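## Task

Slide or carry the blue bin, and no other bin, to the side of the bench closest to the arms, then set the hook lying flat on the bench next to it with its handle sticking out past that same edge. All other objects must stay on whatever they currently rest on. The arrangement must hold by itself, with no robot supporting it, and at the end every gripper must be open and the arms moved away.

## Robot and tools

ROBOTS. Three identical i2rt Big YAM arms, named arm1, arm2 and arm3. Each has six rotary joints, a two-finger gripper and a camera on the wrist. Two fixed cameras, room_a and room_b, look at the scene from the room. A hand can get roughly 1.0 m away from its joint 1 axis when fully stretched. With joints 1 and 6 at 0 and the hand level and pointing ahead, the wrist camera rides above the hand looking toward the fingertips. Joints move at different speeds, so the hand can sweep a wide arc between two postures.

FRAMES. There is one shared scene frame: origin on the floor, +z upward. The hand point is midway between the fingertips; the hand's z axis runs along the fingers and its y axis is the opening direction. Foot poses are real but never printed. All motion commands are joint-space only.

execute_actions. Argument "actions" is a list holding one action object or nothing (an empty list only returns state and images). The action object is keyed by robot name ("arm1", "arm2", "arm3"); under each name goes "joints", an object of absolute joint targets by name. Any subset may be given; all named motions begin at once and may finish at different moments. Targets and ranges:
- joint1_rad: -2.879 to 2.879 rad, done within ±0.045. Rotates the whole arm about its foot; positive is counter-clockwise viewed from above; 0 unfolds the arm the way its foot faces.
- joint2_rad: 0 to 3.141, ±0.14. Shoulder; 0 has the upper arm back and about level, increasing lifts it up then forward.
- joint3_rad: 0 to 3.019, ±0.09. Elbow; 0 is folded, increasing opens it.
- joint4_rad: -1.692 to 1.57, ±0.055. Hand pitch; positive tilts fingers up.
- joint5_rad: -1.57 to 1.57, ±0.03. Hand yaw; positive toward the arm's right.
- joint6_rad: -2.094 to 2.094, ±0.035. Hand roll; positive is clockwise as seen from behind the hand.
- gripper_m: 0 to 0.093 m, ±0.003, the fingertip gap (absolute, not an offset). Squeeze force tops out near 50 to 62 N per pad, lower on some grippers.
Example: {"arm1": {"joints": {"gripper_m": 0.05}}, "arm2": {"joints": {"joint1_rad": 0.3}}}. Optional "cameras": list of camera names (arm1_cam_wrist, arm2_cam_wrist, arm3_cam_wrist, room_a, room_b, all); omitted, null or ["all"] gives every camera, [] gives none. An unknown key, camera name or out-of-range value rejects the whole call and nothing moves. Joints or arms left out of an action may still be driving toward earlier targets.

wait: "seconds" from 0 to 10. Commands nothing new; returns state and images like an empty action.

zoom_image: "camera" plus "region" [x0, y0, x1, y1] in pixels, top-left is (0, 0), at most 504 by 504. Works only on cameras that had full images in the latest result. All cameras give 504x504 images; room_a has about 69.8 degrees vertical field of view, the others about 86 to 91 degrees.

finished_scene: "scene" is the number of the scene being closed. It is final; its result reports success and gives the next task. Only call it once the layout is complete and stable, grippers open and arms withdrawn.

RESULTS. Each result lists robot states including joint_positions, and a "pictures" line naming the cameras in image order. joint_status tells how each commanded motion ended: "off_target" (resting short of target, possibly still pushing); "contact_stop" or "time_out" (old target dropped and joint holds where it stopped, except that after time_out a joint may keep pushing toward its target or a nearby point, listed under on_its_own, and will move there if the obstruction clears). "joint command not followed", usually with a "cause:" line, means a safety check against self and arm-to-arm collision withheld that arm's joint targets; the gripper part still runs, affected joints read "not_followed", and the arm may retry those targets on later actions. on_its_own describes behaviour not commanded this call; its "held at" value is the target held, not the actual position. A MOTOR HOT line appears from 85 °C; at 100 °C an OVER-TEMPERATURE FAULT drops that arm until it cools, and its unfinished keys read "limit_stop_at_motor_heat" (resend them afterwards). If a result reports a stop, the remaining motion calls in that same reply are skipped.

CAUTIONS. The arm does not halt on contact and can press very hard; steady pushing or holding weight heats motors. To relieve a push, command the joint to its reported position. A loaded joint that timed out will sag. Tiny target changes may not move a joint. The robot keeps its last command while you are composing a reply. Never let two arms press or collide; the collision check may act late and ignores fingers, gripper housings and wrist cameras, and no state line reports arm-to-arm touching. Objects touching robots do not count. Do not knock anything off the bench, onto the floor or out of the work area, and avoid drops, slips, slams and heavy shoves. Loose objects may occasionally get nudged by outside disturbances, so recheck before finishing.

Each tool is called after ">>>" as a command line: name --argument value for each argument, lists and objects as JSON in quotes; but a table of rows of numbers goes row by row, as --pt "numbers of a row", without its own name.

## Session

>>> execute_actions --actions '[]'

Scene clock: 0.00 s.
Motor temperatures (°C, as the motors report them): arm1=[27 25 28 30 29 29] | arm2=[28 28 29 27 27 28] | arm3=[28 26 27 26 29 27]
arm1.joint_positions: joint1_rad=-0.420 joint2_rad=+0.539 joint3_rad=+1.493 joint4_rad=-1.520 joint5_rad=-0.142 joint6_rad=-0.730 gripper_m=+0.094
arm1.joint_status: not commanded
arm1.hand: x=-0.8813 y=+0.1531 z=+1.3234 quat_wxyz=(-0.455, +0.718, -0.502, -0.161) (m; scene frame)
arm2.joint_positions: joint1_rad=-0.553 joint2_rad=+0.614 joint3_rad=+1.496 joint4_rad=-1.604 joint5_rad=+0.174 joint6_rad=-0.702 gripper_m=+0.094
arm2.joint_status: not commanded
arm2.hand: x=+0.1364 y=+0.1263 z=+1.2718 quat_wxyz=(-0.423, +0.639, -0.642, +0.031) (m; scene frame)
arm3.joint_positions: joint1_rad=-0.801 joint2_rad=+0.361 joint3_rad=+1.695 joint4_rad=-1.587 joint5_rad=-0.053 joint6_rad=+0.268 gripper_m=+0.095
arm3.joint_status: not commanded
arm3.hand: x=+0.9312 y=+0.0168 z=+1.4375 quat_wxyz=(-0.502, +0.252, -0.750, -0.348) (m; scene frame)
pictures: arm1_cam_wrist, arm2_cam_wrist, arm3_cam_wrist, room_a, room_b
Images, in order (width x height): arm1_cam_wrist 504x504, arm2_cam_wrist 504x504, arm3_cam_wrist 504x504, room_a 504x504, room_b 504x504.

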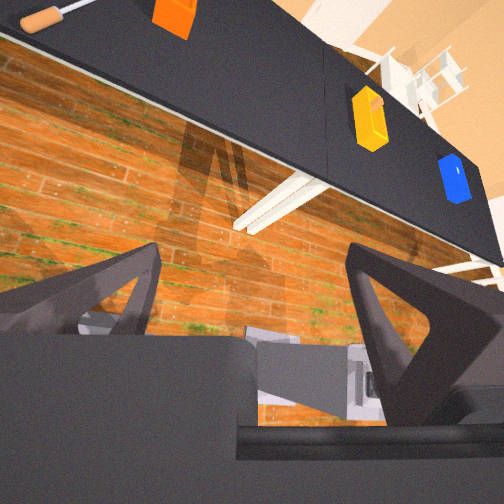

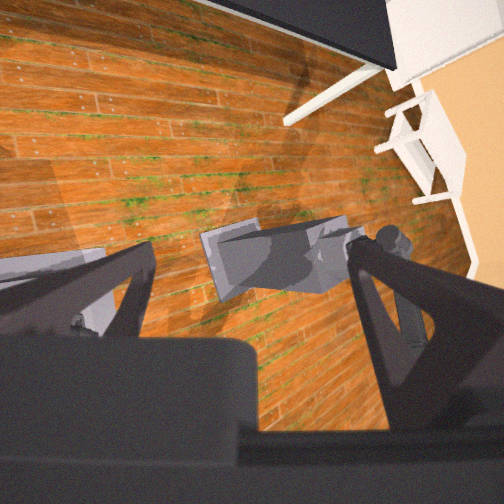

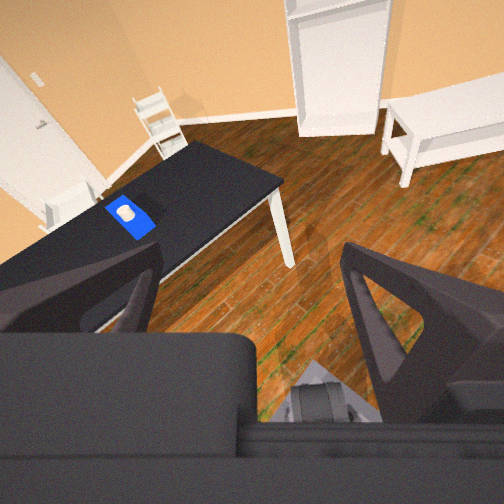

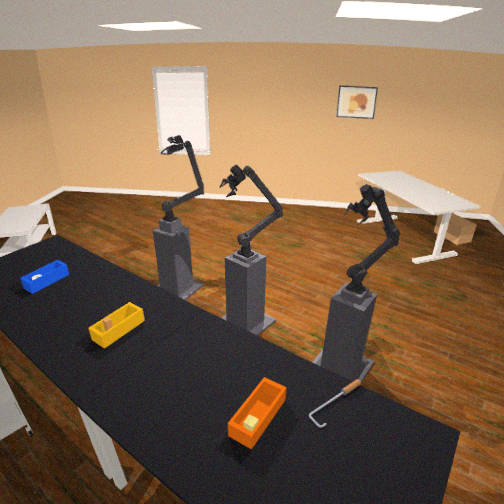

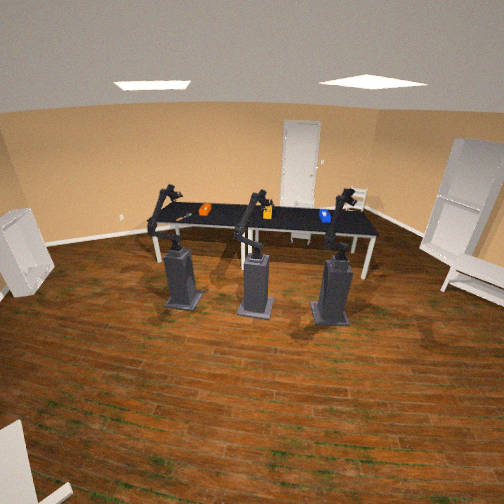

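>>> zoom_image --camera "room_a" --region '[200, 300, 400, 500]'

>>> zoom_image --camera "room_b" --region '[130, 150, 400, 340]'

>>> zoom_image --camera "room_a" --region '[0, 200, 200, 400]'

Region (200, 300, 400, 500) of room_a's 504x504 image, scaled by 2.520, with more detail than that image has.

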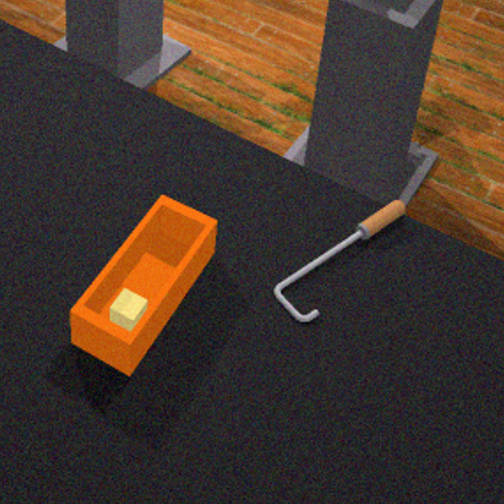

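Region (130, 150, 400, 340) of room_b's 504x504 image, scaled by 1.867, with more detail than that image has; it fills the top 355 rows of this view, and the rest is white.

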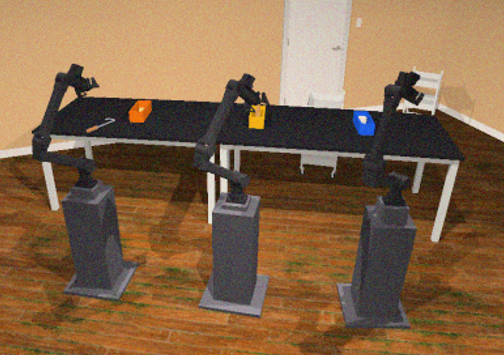

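Region (0, 200, 200, 400) of room_a's 504x504 image, scaled by 2.520, with more detail than that image has.

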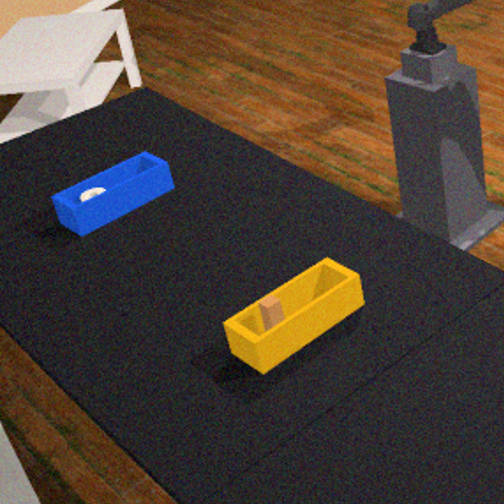

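>>> execute_actions --actions '[{"arm1":{"joints":{"joint1_rad":0,"joint2_rad":1.2,"joint3_rad":1.5,"joint4_rad":-1.0,"joint5_rad":0,"joint6_rad":0}},"arm2":{"joints":{"joint1_rad":0,"joint2_rad":1.0,"joint3_rad":1.5,"joint4_rad":-1.3,"joint5_rad":0,"joint6_rad":0}},"arm3":{"joints":{"joint1_rad":0,"joint2_rad":1.4,"joint3_rad":1.9,"joint4_rad":-1.2,"joint5_rad":0,"joint6_rad":0}}}]'

Scene clock: 3.73 s.
Motor temperatures (°C, as the motors report them): arm1=[27 25 29 30 29 29] | arm2=[28 28 29 27 27 28] | arm3=[28 26 28 26 29 27]
arm1.joint_positions: joint1_rad=-0.007 joint2_rad=+1.204 joint3_rad=+1.484 joint4_rad=-1.015 joint5_rad=-0.003 joint6_rad=-0.015 gripper_m=+0.094
arm1.joint_status: all done
arm1.hand: x=-0.9124 y=+0.4984 z=+1.2095 quat_wxyz=(-0.288, +0.637, -0.655, -0.286) (m; scene frame)
arm2.joint_positions: joint1_rad=-0.003 joint2_rad=+0.998 joint3_rad=+1.480 joint4_rad=-1.313 joint5_rad=+0.002 joint6_rad=-0.010 gripper_m=+0.094
arm2.joint_status: all done
arm2.hand: x=+0.0395 y=+0.3783 z=+1.2148 quat_wxyz=(-0.273, +0.636, -0.680, -0.242) (m; scene frame)
arm3.joint_positions: joint1_rad=+0.006 joint2_rad=+1.390 joint3_rad=+1.856 joint4_rad=-1.200 joint5_rad=+0.001 joint6_rad=+0.009 gripper_m=+0.095
arm3.joint_status: all done
arm3.hand: x=+0.8657 y=+0.5373 z=+1.3209 quat_wxyz=(-0.268, +0.678, -0.613, -0.304) (m; scene frame)
pictures: arm1_cam_wrist, arm2_cam_wrist, arm3_cam_wrist, room_a, room_b
Images, in order (width x height): arm1_cam_wrist 504x504, arm2_cam_wrist 504x504, arm3_cam_wrist 504x504, room_a 504x504, room_b 504x504.

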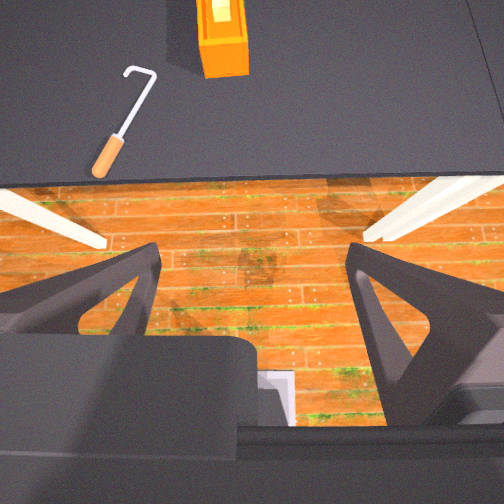

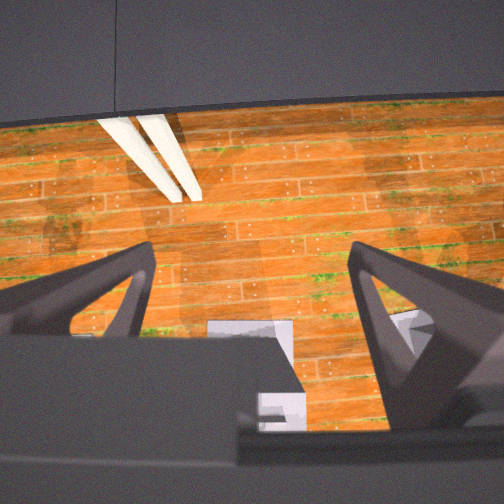

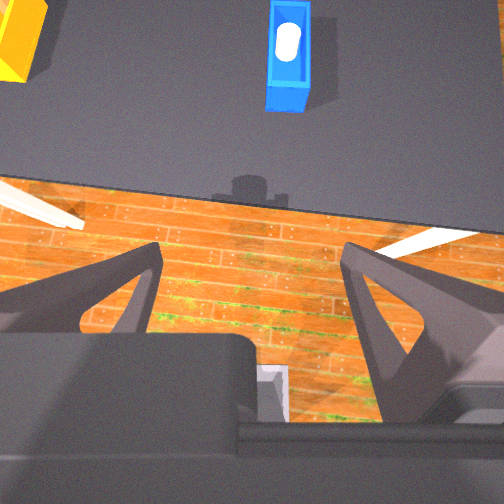

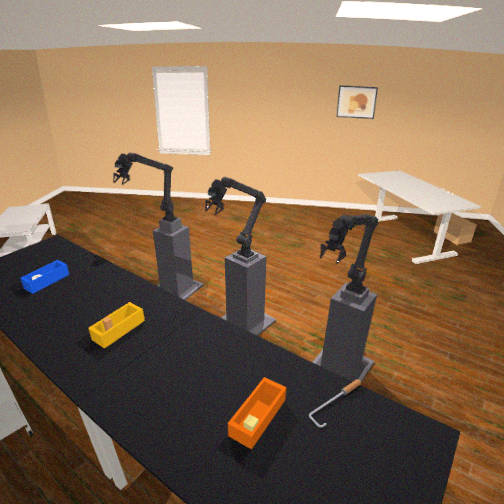

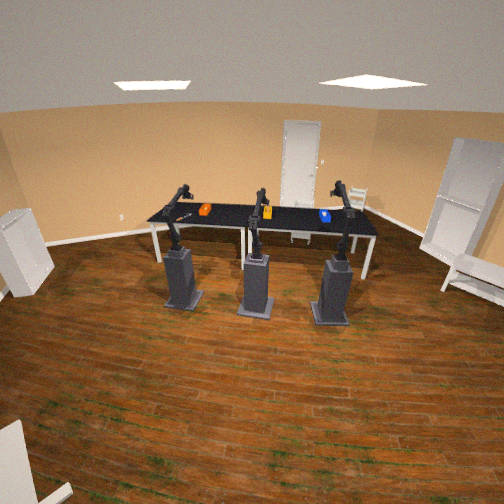

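>>> execute_actions --actions '[{"arm1":{"joints":{"joint4_rad":0.0}},"arm2":{"joints":{"joint3_rad":2.3}},"arm3":{"joints":{"joint2_rad":2.0}}}]'

Scene clock: 7.70 s.
Motor temperatures (°C, as the motors report them): arm1=[27 25 29 30 29 29] | arm2=[28 28 30 27 27 28] | arm3=[28 26 28 26 29 27]
arm1.joint_positions: joint1_rad=-0.007 joint2_rad=+1.204 joint3_rad=+1.484 joint4_rad=-0.016 joint5_rad=-0.003 joint6_rad=-0.015 gripper_m=+0.094
arm1.joint_status: all done
arm1.hand: x=-0.9066 y=+0.5534 z=+1.4385 quat_wxyz=(-0.572, +0.421, -0.438, -0.551) (m; scene frame)
arm2.joint_positions: joint1_rad=-0.003 joint2_rad=+0.995 joint3_rad=+2.297 joint4_rad=-1.309 joint5_rad=+0.002 joint6_rad=-0.010 gripper_m=+0.094
arm2.joint_status: all done
arm2.hand: x=+0.0228 y=+0.2187 z=+1.5844 quat_wxyz=(-0.525, +0.484, -0.515, -0.474) (m; scene frame)
arm3.joint_positions: joint1_rad=+0.006 joint2_rad=+2.011 joint3_rad=+1.867 joint4_rad=-1.200 joint5_rad=+0.001 joint6_rad=+0.009 gripper_m=+0.095
arm3.joint_status: all done
arm3.hand: x=+0.8498 y=+0.6692 z=+0.9478 quat_wxyz=(-0.074, +0.738, -0.666, -0.084) (m; scene frame)
pictures: arm1_cam_wrist, arm2_cam_wrist, arm3_cam_wrist, room_a, room_b
Images, in order (width x height): arm1_cam_wrist 504x504, arm2_cam_wrist 504x504, arm3_cam_wrist 504x504, room_a 504x504, room_b 504x504.

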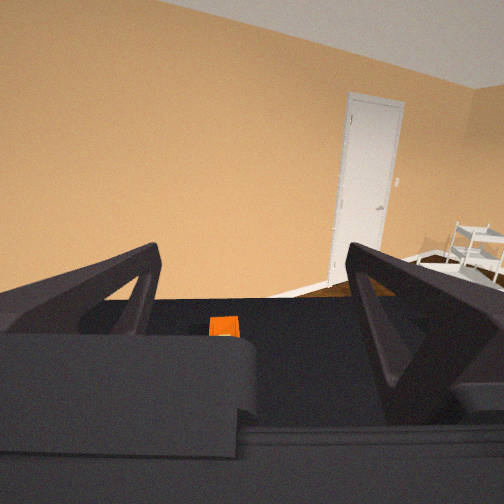

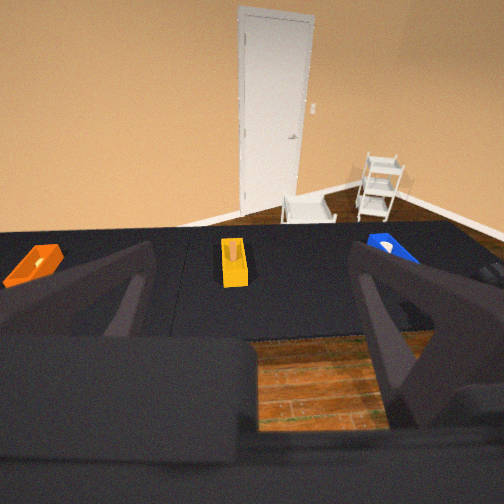

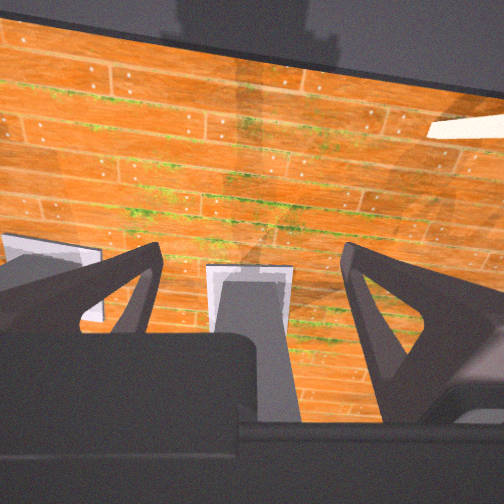

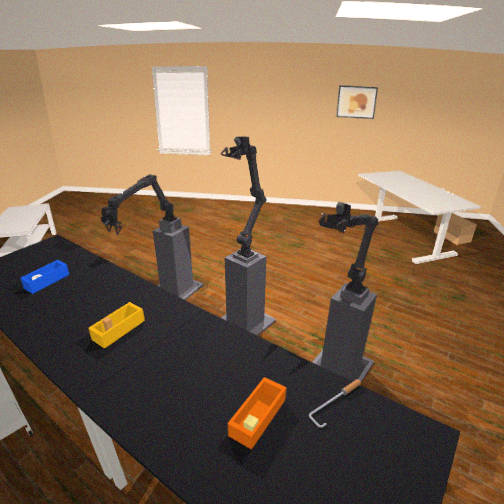

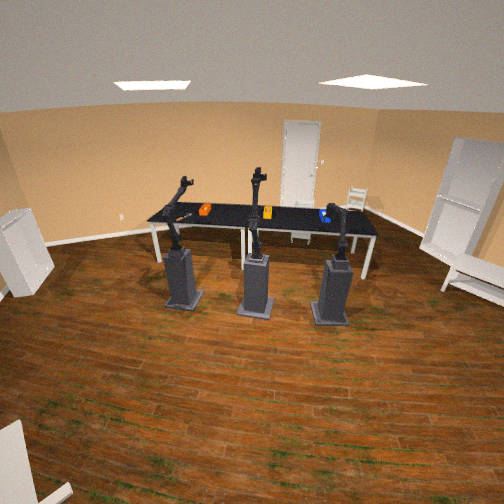

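>>> execute_actions --actions '[{"arm1":{"joints":{"joint1_rad":0.518,"joint2_rad":2.05,"joint3_rad":2.167,"joint4_rad":-0.715,"joint5_rad":0.64,"joint6_rad":0.644}},"arm2":{"joints":{"joint2_rad":0.9,"joint3_rad":1.3,"joint4_rad":-0.6}},"arm3":{"joints":{"joint1_rad":-0.097,"joint2_rad":1.893,"joint3_rad":1.85,"joint4_rad":-0.25}}}]'

Scene clock: 21.33 s.
Motor temperatures (°C, as the motors report them): arm1=[27 25 31 30 29 29] | arm2=[28 28 30 27 27 28] | arm3=[28 27 30 26 29 27]
arm1.joint_positions: joint1_rad=+0.530 joint2_rad=+2.054 joint3_rad=+2.118 joint4_rad=-0.716 joint5_rad=+0.636 joint6_rad=+0.629 gripper_m=+0.094
arm1.joint_status: all done
arm1.hand: x=-1.2303 y=+0.7578 z=+1.0957 quat_wxyz=(-0.360, +0.455, -0.734, -0.354) (m; scene frame)
arm2.joint_positions: joint1_rad=-0.003 joint2_rad=+0.905 joint3_rad=+1.293 joint4_rad=-0.618 joint5_rad=+0.002 joint6_rad=-0.010 gripper_m=+0.094
arm2.joint_status: all done
arm2.hand: x=+0.0432 y=+0.4343 z=+1.2927 quat_wxyz=(-0.464, +0.535, -0.570, -0.417) (m; scene frame)
arm3.joint_positions: joint1_rad=-0.097 joint2_rad=+1.897 joint3_rad=+1.839 joint4_rad=-0.267 joint5_rad=+0.001 joint6_rad=+0.007 gripper_m=+0.095
arm3.joint_status: all done
arm3.hand: x=+0.9185 y=+0.8178 z=+1.1650 quat_wxyz=(-0.408, +0.574, -0.575, -0.416) (m; scene frame)
pictures: arm1_cam_wrist, arm2_cam_wrist, arm3_cam_wrist, room_a, room_b
Images, in order (width x height): arm1_cam_wrist 504x504, arm2_cam_wrist 504x504, arm3_cam_wrist 504x504, room_a 504x504, room_b 504x504.

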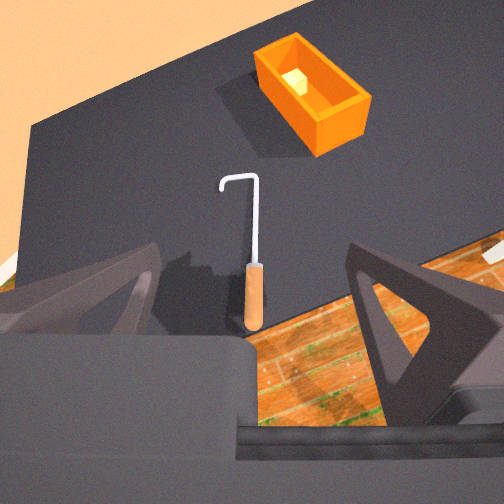

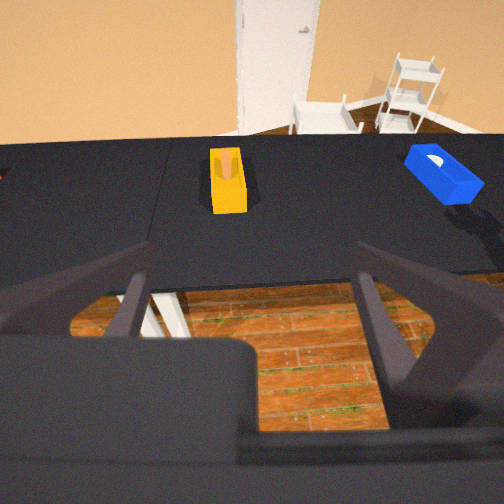

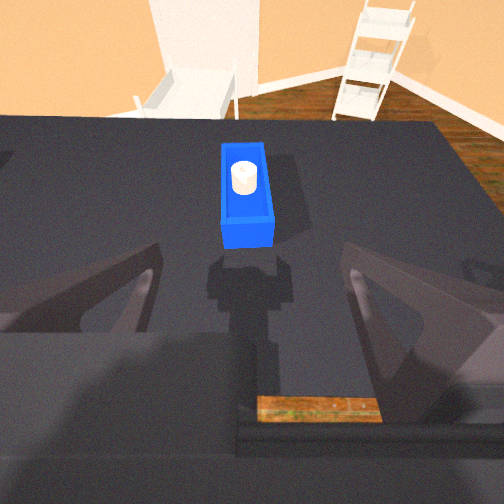

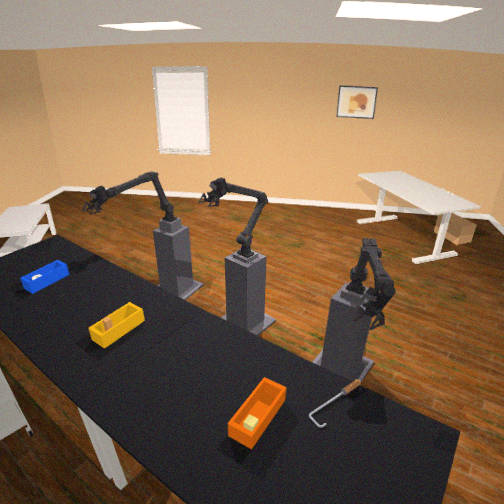

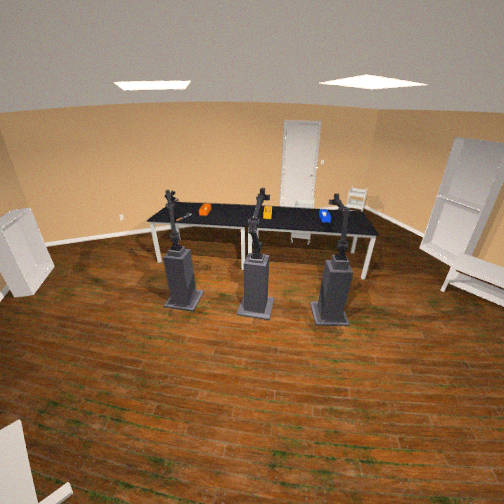

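>>> execute_actions --actions '[{"arm1":{"joints":{"joint1_rad":0.505,"joint2_rad":2.42,"joint3_rad":2.63,"joint4_rad":-0.847,"joint5_rad":0.631,"joint6_rad":0.65}}}]' --cameras '[]'

>>> execute_actions --actions '[{"arm1":{"joints":{"joint2_rad":2.64}}}]' --cameras '["arm1_cam_wrist","room_a"]'

Scene clock: 25.73 s.
Motor temperatures (°C, as the motors report them): arm1=[27 26 31 30 29 29] | arm2=[28 28 30 27 27 28] | arm3=[28 27 30 26 29 27]
arm1.joint_positions: joint1_rad=+0.518 joint2_rad=+2.429 joint3_rad=+2.580 joint4_rad=-0.846 joint5_rad=+0.634 joint6_rad=+0.635 gripper_m=+0.094
arm1.joint_status: all done
arm1.hand: x=-1.2629 y=+0.8370 z=+1.0144 quat_wxyz=(-0.359, +0.460, -0.741, -0.334) (m; scene frame)
arm2.joint_positions: joint1_rad=-0.003 joint2_rad=+0.905 joint3_rad=+1.293 joint4_rad=-0.618 joint5_rad=+0.002 joint6_rad=-0.010 gripper_m=+0.094
arm2.joint_status: not commanded
arm2.hand: x=+0.0432 y=+0.4343 z=+1.2927 quat_wxyz=(-0.464, +0.535, -0.570, -0.417) (m; scene frame)
arm3.joint_positions: joint1_rad=-0.097 joint2_rad=+1.897 joint3_rad=+1.839 joint4_rad=-0.267 joint5_rad=+0.001 joint6_rad=+0.007 gripper_m=+0.095
arm3.joint_status: not commanded
arm3.hand: x=+0.9185 y=+0.8178 z=+1.1650 quat_wxyz=(-0.408, +0.574, -0.575, -0.416) (m; scene frame)
pictures: none
No camera images: the call's "cameras" was empty. Leave "cameras" out to get every camera's image.

Scene clock: 27.10 s.
Motor temperatures (°C, as the motors report them): arm1=[27 26 31 30 29 29] | arm2=[28 28 30 27 27 28] | arm3=[28 27 30 26 29 27]
arm1.joint_positions: joint1_rad=+0.518 joint2_rad=+2.652 joint3_rad=+2.609 joint4_rad=-0.848 joint5_rad=+0.633 joint6_rad=+0.635 gripper_m=+0.094
arm1.joint_status: all done
arm1.hand: x=-1.2704 y=+0.8455 z=+0.8340 quat_wxyz=(-0.351, +0.505, -0.749, -0.248) (m; scene frame)
arm2.joint_positions: joint1_rad=-0.003 joint2_rad=+0.905 joint3_rad=+1.293 joint4_rad=-0.618 joint5_rad=+0.002 joint6_rad=-0.010 gripper_m=+0.094
arm2.joint_status: not commanded
arm2.hand: x=+0.0432 y=+0.4343 z=+1.2927 quat_wxyz=(-0.464, +0.535, -0.570, -0.417) (m; scene frame)
arm3.joint_positions: joint1_rad=-0.097 joint2_rad=+1.897 joint3_rad=+1.839 joint4_rad=-0.267 joint5_rad=+0.001 joint6_rad=+0.007 gripper_m=+0.095
arm3.joint_status: not commanded
arm3.hand: x=+0.9185 y=+0.8178 z=+1.1650 quat_wxyz=(-0.408, +0.574, -0.575, -0.416) (m; scene frame)
pictures: arm1_cam_wrist, room_a
Images, in order (width x height): arm1_cam_wrist 504x504, room_a 504x504.

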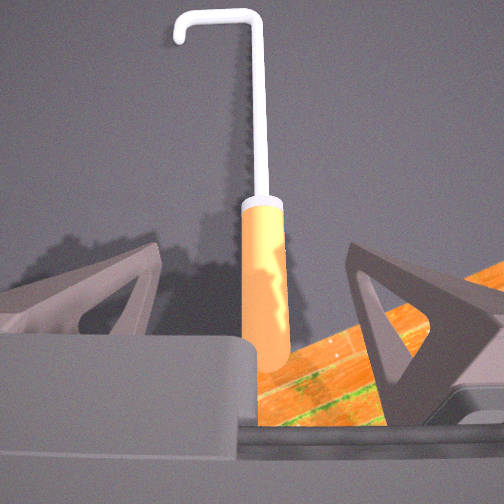

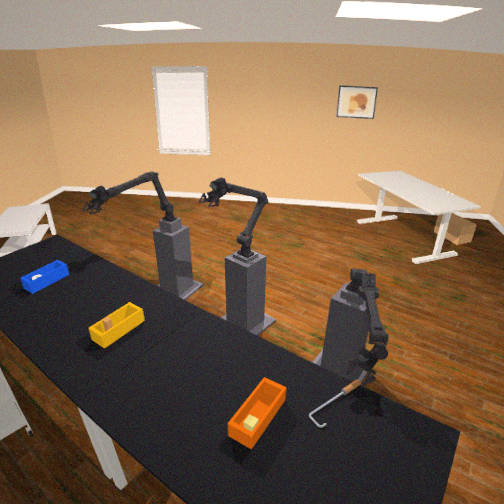

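>>> execute_actions --actions '[{"arm1":{"joints":{"joint1_rad":0.495,"joint2_rad":2.705}}}]' --cameras '["arm1_cam_wrist","room_a"]'

Scene clock: 28.93 s.
Motor temperatures (°C, as the motors report them): arm1=[27 26 31 30 29 29] | arm2=[28 28 30 27 27 28] | arm3=[28 27 30 26 29 27]
arm1.joint_positions: joint1_rad=+0.508 joint2_rad=+2.682 joint3_rad=+2.609 joint4_rad=-0.848 joint5_rad=+0.633 joint6_rad=+0.635 gripper_m=+0.094
arm1.joint_status: all done
arm1.hand: x=-1.2620 y=+0.8465 z=+0.8070 quat_wxyz=(-0.350, +0.508, -0.752, -0.233) (m; scene frame)
arm2.joint_positions: joint1_rad=-0.003 joint2_rad=+0.905 joint3_rad=+1.293 joint4_rad=-0.618 joint5_rad=+0.002 joint6_rad=-0.010 gripper_m=+0.094
arm2.joint_status: not commanded
arm2.hand: x=+0.0432 y=+0.4343 z=+1.2927 quat_wxyz=(-0.464, +0.535, -0.570, -0.417) (m; scene frame)
arm3.joint_positions: joint1_rad=-0.097 joint2_rad=+1.897 joint3_rad=+1.839 joint4_rad=-0.267 joint5_rad=+0.001 joint6_rad=+0.007 gripper_m=+0.095
arm3.joint_status: not commanded
arm3.hand: x=+0.9185 y=+0.8178 z=+1.1650 quat_wxyz=(-0.408, +0.574, -0.575, -0.416) (m; scene frame)
pictures: arm1_cam_wrist, room_a
Images, in order (width x height): arm1_cam_wrist 504x504, room_a 504x504.

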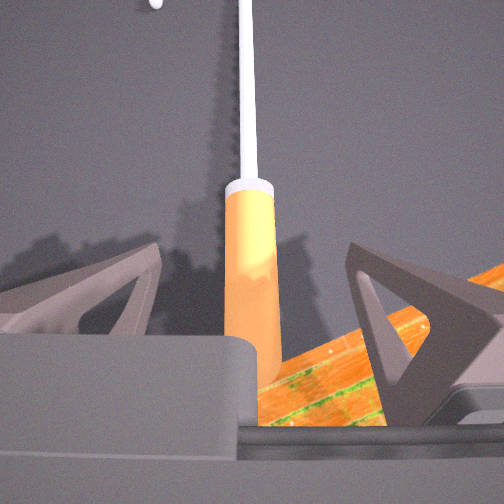

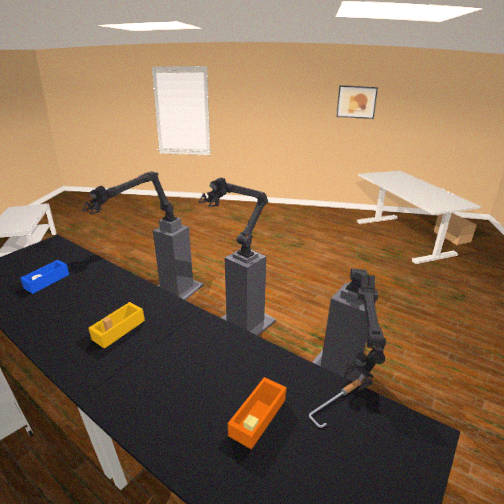

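>>> execute_actions --actions '[{"arm1":{"joints":{"joint2_rad":2.743}}}]' --cameras '["arm1_cam_wrist","room_a"]'

Scene clock: 30.23 s.
Motor temperatures (°C, as the motors report them): arm1=[27 27 32 30 29 29] | arm2=[28 28 31 27 27 28] | arm3=[28 27 30 26 29 27]
arm1.joint_positions: joint1_rad=+0.508 joint2_rad=+2.722 joint3_rad=+2.609 joint4_rad=-0.848 joint5_rad=+0.634 joint6_rad=+0.638 gripper_m=+0.094
arm1.joint_status: all done
arm1.hand: x=-1.2606 y=+0.8427 z=+0.7722 quat_wxyz=(-0.348, +0.515, -0.753, -0.216) (m; scene frame)
arm2.joint_positions: joint1_rad=-0.003 joint2_rad=+0.905 joint3_rad=+1.293 joint4_rad=-0.618 joint5_rad=+0.002 joint6_rad=-0.010 gripper_m=+0.094
arm2.joint_status: not commanded
arm2.hand: x=+0.0432 y=+0.4343 z=+1.2927 quat_wxyz=(-0.464, +0.535, -0.570, -0.417) (m; scene frame)
arm3.joint_positions: joint1_rad=-0.097 joint2_rad=+1.897 joint3_rad=+1.839 joint4_rad=-0.267 joint5_rad=+0.001 joint6_rad=+0.007 gripper_m=+0.095
arm3.joint_status: not commanded
arm3.hand: x=+0.9185 y=+0.8178 z=+1.1650 quat_wxyz=(-0.408, +0.574, -0.575, -0.416) (m; scene frame)
pictures: arm1_cam_wrist, room_a
Images, in order (width x height): arm1_cam_wrist 504x504, room_a 504x504.

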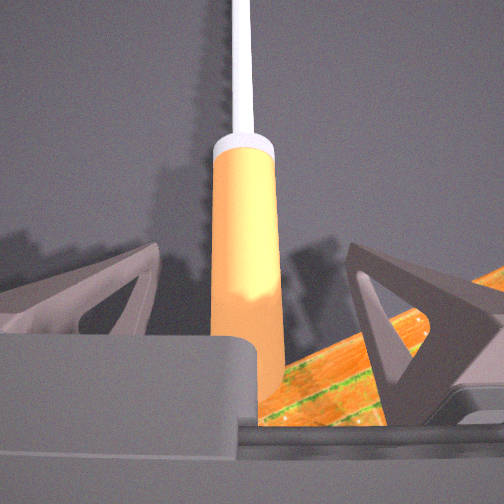

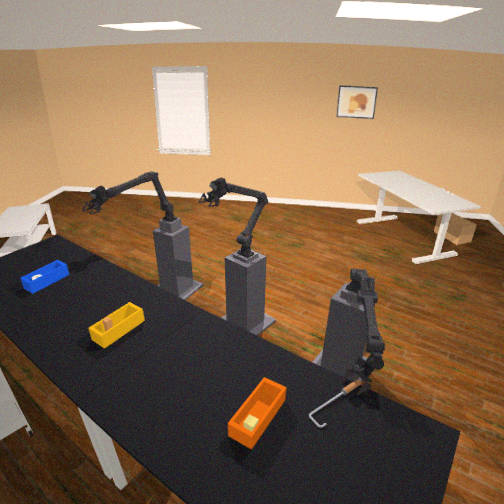

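>>> execute_actions --actions '[{"arm1":{"joints":{"joint2_rad":2.753,"gripper_m":0.0}}}]' --cameras '["arm1_cam_wrist","room_a"]'

Scene clock: 31.27 s.
Motor temperatures (°C, as the motors report them): arm1=[27 27 32 30 29 29] | arm2=[28 28 31 27 27 28] | arm3=[28 27 30 26 29 27]
arm1.joint_positions: joint1_rad=+0.508 joint2_rad=+2.722 joint3_rad=+2.609 joint4_rad=-0.849 joint5_rad=+0.634 joint6_rad=+0.641 gripper_m=+0.029
arm1.joint_status: gripper_m off_target (ended at +0.029, target +0.000); the others done
arm1.hand: x=-1.2602 y=+0.8427 z=+0.7718 quat_wxyz=(-0.347, +0.514, -0.754, -0.216) (m; scene frame)
arm2.joint_positions: joint1_rad=-0.003 joint2_rad=+0.905 joint3_rad=+1.293 joint4_rad=-0.618 joint5_rad=+0.002 joint6_rad=-0.010 gripper_m=+0.094
arm2.joint_status: not commanded
arm2.hand: x=+0.0432 y=+0.4343 z=+1.2927 quat_wxyz=(-0.464, +0.535, -0.570, -0.417) (m; scene frame)
arm3.joint_positions: joint1_rad=-0.097 joint2_rad=+1.897 joint3_rad=+1.839 joint4_rad=-0.267 joint5_rad=+0.001 joint6_rad=+0.007 gripper_m=+0.095
arm3.joint_status: not commanded
arm3.hand: x=+0.9185 y=+0.8178 z=+1.1650 quat_wxyz=(-0.408, +0.574, -0.575, -0.416) (m; scene frame)
pictures: arm1_cam_wrist, room_a
Images, in order (width x height): arm1_cam_wrist 504x504, room_a 504x504.

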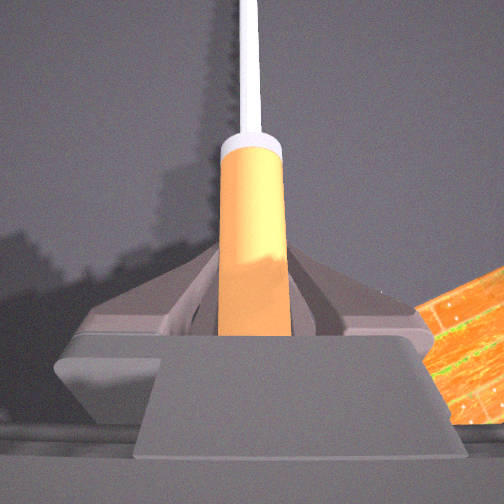

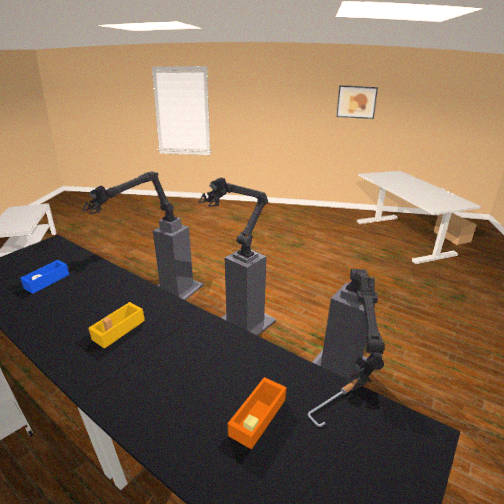

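>>> execute_actions --actions '[{"arm1":{"joints":{"joint2_rad":2.35}},"arm2":{"joints":{"joint1_rad":0.103,"joint2_rad":1.43,"joint3_rad":1.54,"joint4_rad":-1.66,"joint5_rad":0,"joint6_rad":1.176}},"arm3":{"joints":{"joint1_rad":0.5,"joint2_rad":1.898,"joint3_rad":0.86,"joint4_rad":1.066,"joint5_rad":0,"joint6_rad":1.571}}}]'

Scene clock: 39.50 s.
Motor temperatures (°C, as the motors report them): arm1=[27 28 32 30 29 29] | arm2=[28 28 31 27 27 28] | arm3=[28 28 31 26 29 27]
arm1.joint_positions: joint1_rad=+0.502 joint2_rad=+2.384 joint3_rad=+2.601 joint4_rad=-0.868 joint5_rad=+0.624 joint6_rad=+0.641 gripper_m=+0.029
arm1.joint_status: all done
arm1.hand: x=-1.2472 y=+0.8349 z=+1.0609 quat_wxyz=(-0.358, +0.443, -0.742, -0.353) (m; scene frame)
arm2.joint_positions: joint1_rad=+0.101 joint2_rad=+1.435 joint3_rad=+1.518 joint4_rad=-1.650 joint5_rad=+0.002 joint6_rad=+1.166 gripper_m=+0.094
arm2.joint_status: all done
arm2.hand: x=+0.0012 y=+0.4222 z=+1.0343 quat_wxyz=(-0.007, +0.213, -0.977, -0.003) (m; scene frame)
arm3.joint_positions: joint1_rad=+0.494 joint2_rad=+1.898 joint3_rad=+0.858 joint4_rad=+1.049 joint5_rad=-0.001 joint6_rad=+1.562 gripper_m=+0.095
arm3.joint_status: all done
arm3.hand: x=+0.5595 y=+0.5299 z=+0.9392 quat_wxyz=(+0.208, +0.210, -0.672, -0.679) (m; scene frame)
pictures: arm1_cam_wrist, arm2_cam_wrist, arm3_cam_wrist, room_a, room_b
Images, in order (width x height): arm1_cam_wrist 504x504, arm2_cam_wrist 504x504, arm3_cam_wrist 504x504, room_a 504x504, room_b 504x504.

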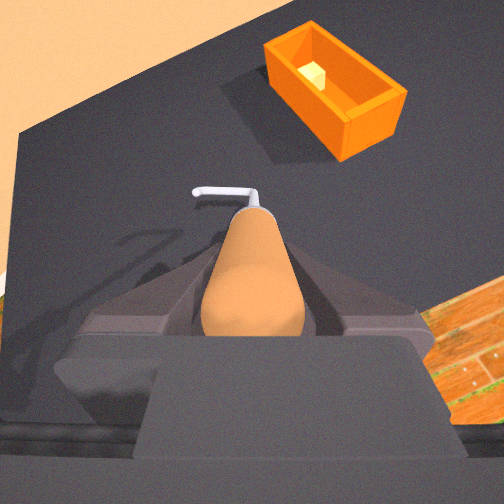

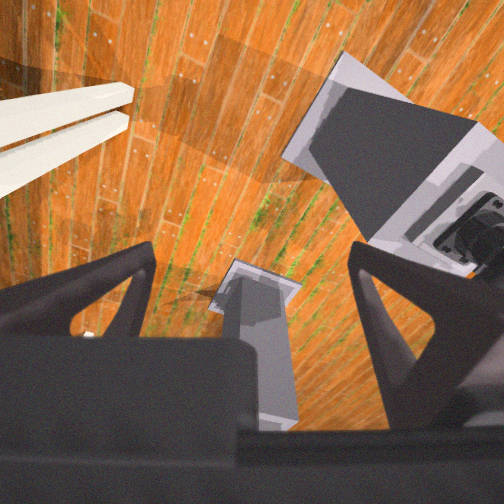

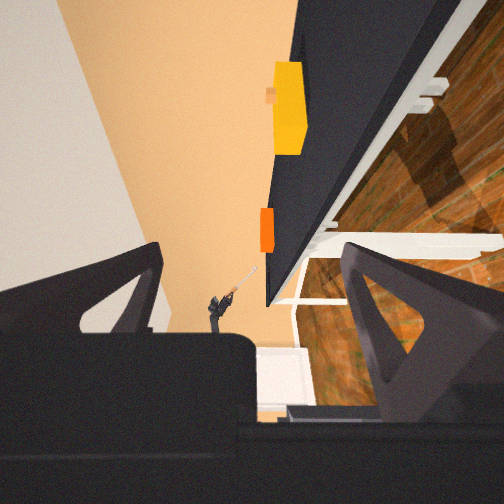

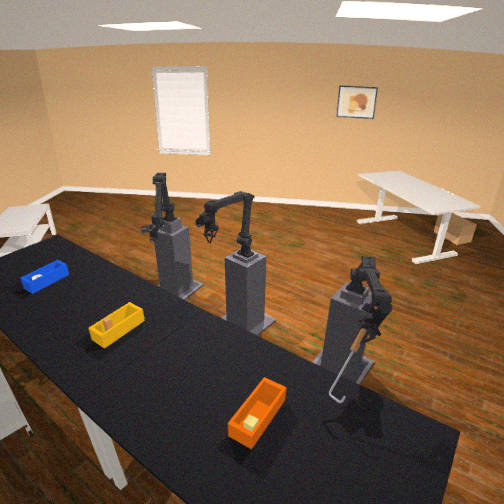

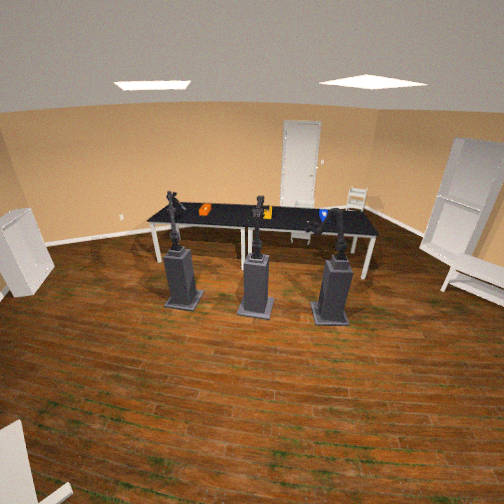

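>>> execute_actions --actions '[]' --cameras '["arm1_cam_wrist","room_a","arm3_cam_wrist"]'

>>> zoom_image --camera "room_a" --region '[300, 250, 440, 420]'

Scene clock: 39.97 s.
Motor temperatures (°C, as the motors report them): arm1=[27 28 32 30 29 29] | arm2=[28 28 31 27 27 28] | arm3=[28 28 30 26 29 27]
arm1.joint_positions: joint1_rad=+0.502 joint2_rad=+2.384 joint3_rad=+2.601 joint4_rad=-0.868 joint5_rad=+0.624 joint6_rad=+0.641 gripper_m=+0.029
arm1.joint_status: all done
arm1.hand: x=-1.2472 y=+0.8349 z=+1.0609 quat_wxyz=(-0.358, +0.443, -0.742, -0.353) (m; scene frame)
arm2.joint_positions: joint1_rad=+0.101 joint2_rad=+1.435 joint3_rad=+1.518 joint4_rad=-1.650 joint5_rad=+0.002 joint6_rad=+1.166 gripper_m=+0.094
arm2.joint_status: all done
arm2.hand: x=+0.0012 y=+0.4222 z=+1.0343 quat_wxyz=(-0.007, +0.213, -0.977, -0.003) (m; scene frame)
arm3.joint_positions: joint1_rad=+0.494 joint2_rad=+1.898 joint3_rad=+0.858 joint4_rad=+1.049 joint5_rad=-0.001 joint6_rad=+1.562 gripper_m=+0.095
arm3.joint_status: all done
arm3.hand: x=+0.5595 y=+0.5299 z=+0.9392 quat_wxyz=(+0.208, +0.210, -0.672, -0.679) (m; scene frame)
pictures: arm1_cam_wrist, arm3_cam_wrist, room_a
Images, in order (width x height): arm1_cam_wrist 504x504, arm3_cam_wrist 504x504, room_a 504x504.

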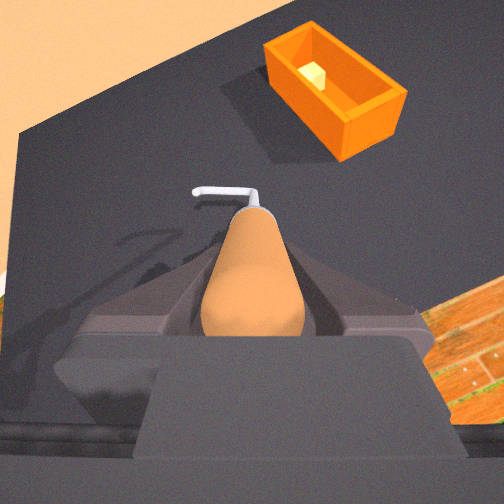

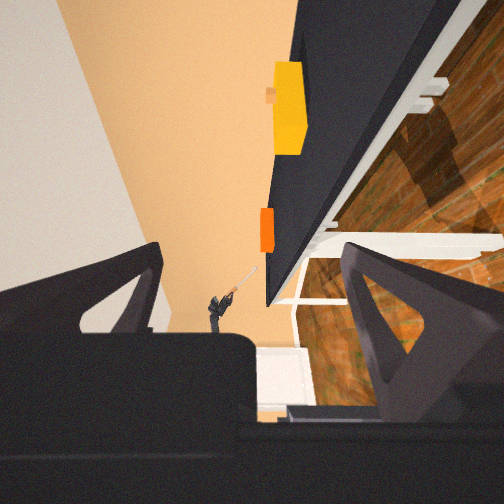

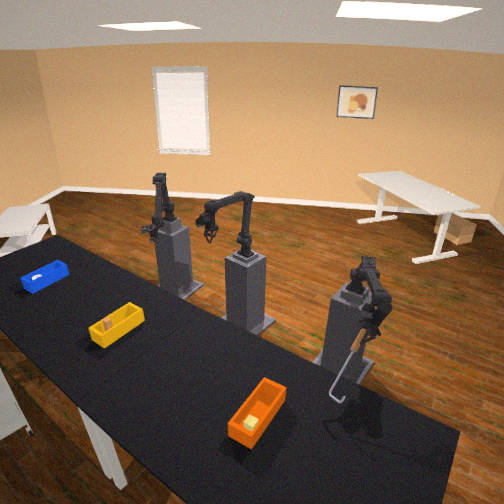

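Region (300, 250, 440, 420) of room_a's 504x504 image, scaled by 2.965, with more detail than that image has; it fills the left 415 columns of this view, and the rest is white.

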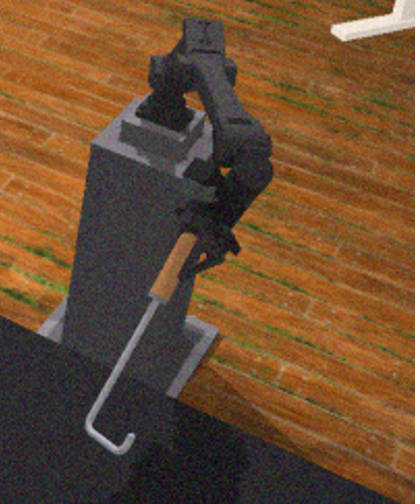

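>>> execute_actions --actions '[{"arm1":{"joints":{"joint2_rad":2.2,"joint4_rad":-0.95,"joint5_rad":0.0,"joint6_rad":-1.571}},"arm2":{"joints":{"joint6_rad":1.43}},"arm3":{"joints":{"joint1_rad":1.052,"joint6_rad":0.0}}}]' --cameras '["arm1_cam_wrist","room_a","room_b"]'

Scene clock: 45.23 s.
Motor temperatures (°C, as the motors report them): arm1=[27 28 32 30 29 29] | arm2=[28 28 32 27 27 28] | arm3=[28 27 30 26 29 27]
arm1.joint_positions: joint1_rad=+0.502 joint2_rad=+2.218 joint3_rad=+2.593 joint4_rad=-0.973 joint5_rad=+0.002 joint6_rad=-1.547 gripper_m=+0.029
arm1.joint_status: all done
arm1.hand: x=-1.3240 y=+0.7683 z=+1.1609 quat_wxyz=(-0.455, +0.861, +0.193, -0.121) (m; scene frame)
arm2.joint_positions: joint1_rad=+0.101 joint2_rad=+1.435 joint3_rad=+1.518 joint4_rad=-1.650 joint5_rad=+0.002 joint6_rad=+1.420 gripper_m=+0.094
arm2.joint_status: all done
arm2.hand: x=+0.0012 y=+0.4222 z=+1.0343 quat_wxyz=(-0.007, +0.088, -0.996, -0.004) (m; scene frame)
arm3.joint_positions: joint1_rad=+1.055 joint2_rad=+1.898 joint3_rad=+0.858 joint4_rad=+1.049 joint5_rad=-0.001 joint6_rad=+0.009 gripper_m=+0.095
arm3.joint_status: all done
arm3.hand: x=+0.3309 y=+0.2537 z=+0.9406 quat_wxyz=(-0.140, +0.688, -0.147, -0.697) (m; scene frame)
pictures: arm1_cam_wrist, room_a, room_b
Images, in order (width x height): arm1_cam_wrist 504x504, room_a 504x504, room_b 504x504.

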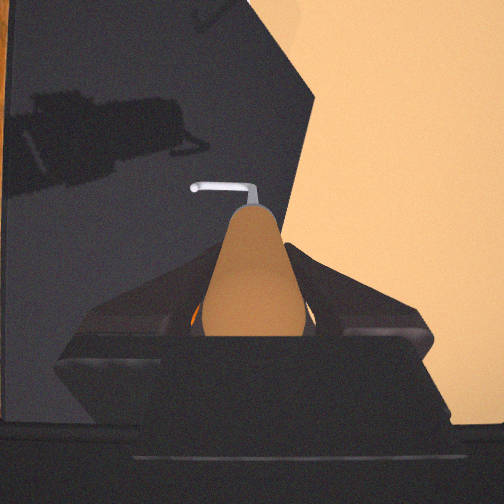

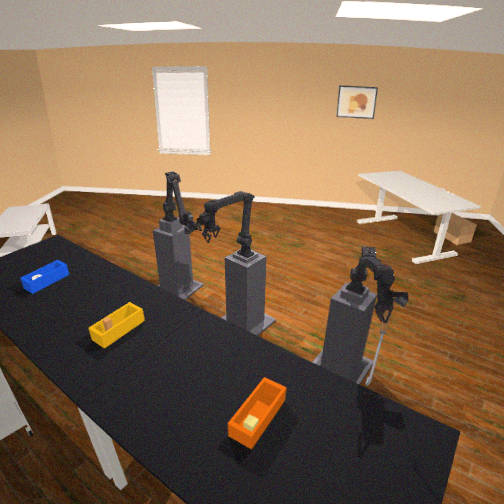

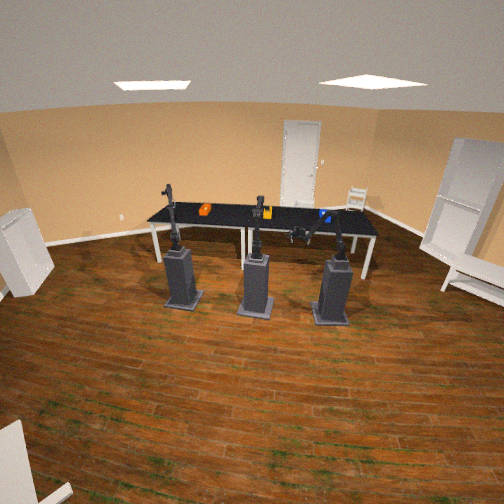

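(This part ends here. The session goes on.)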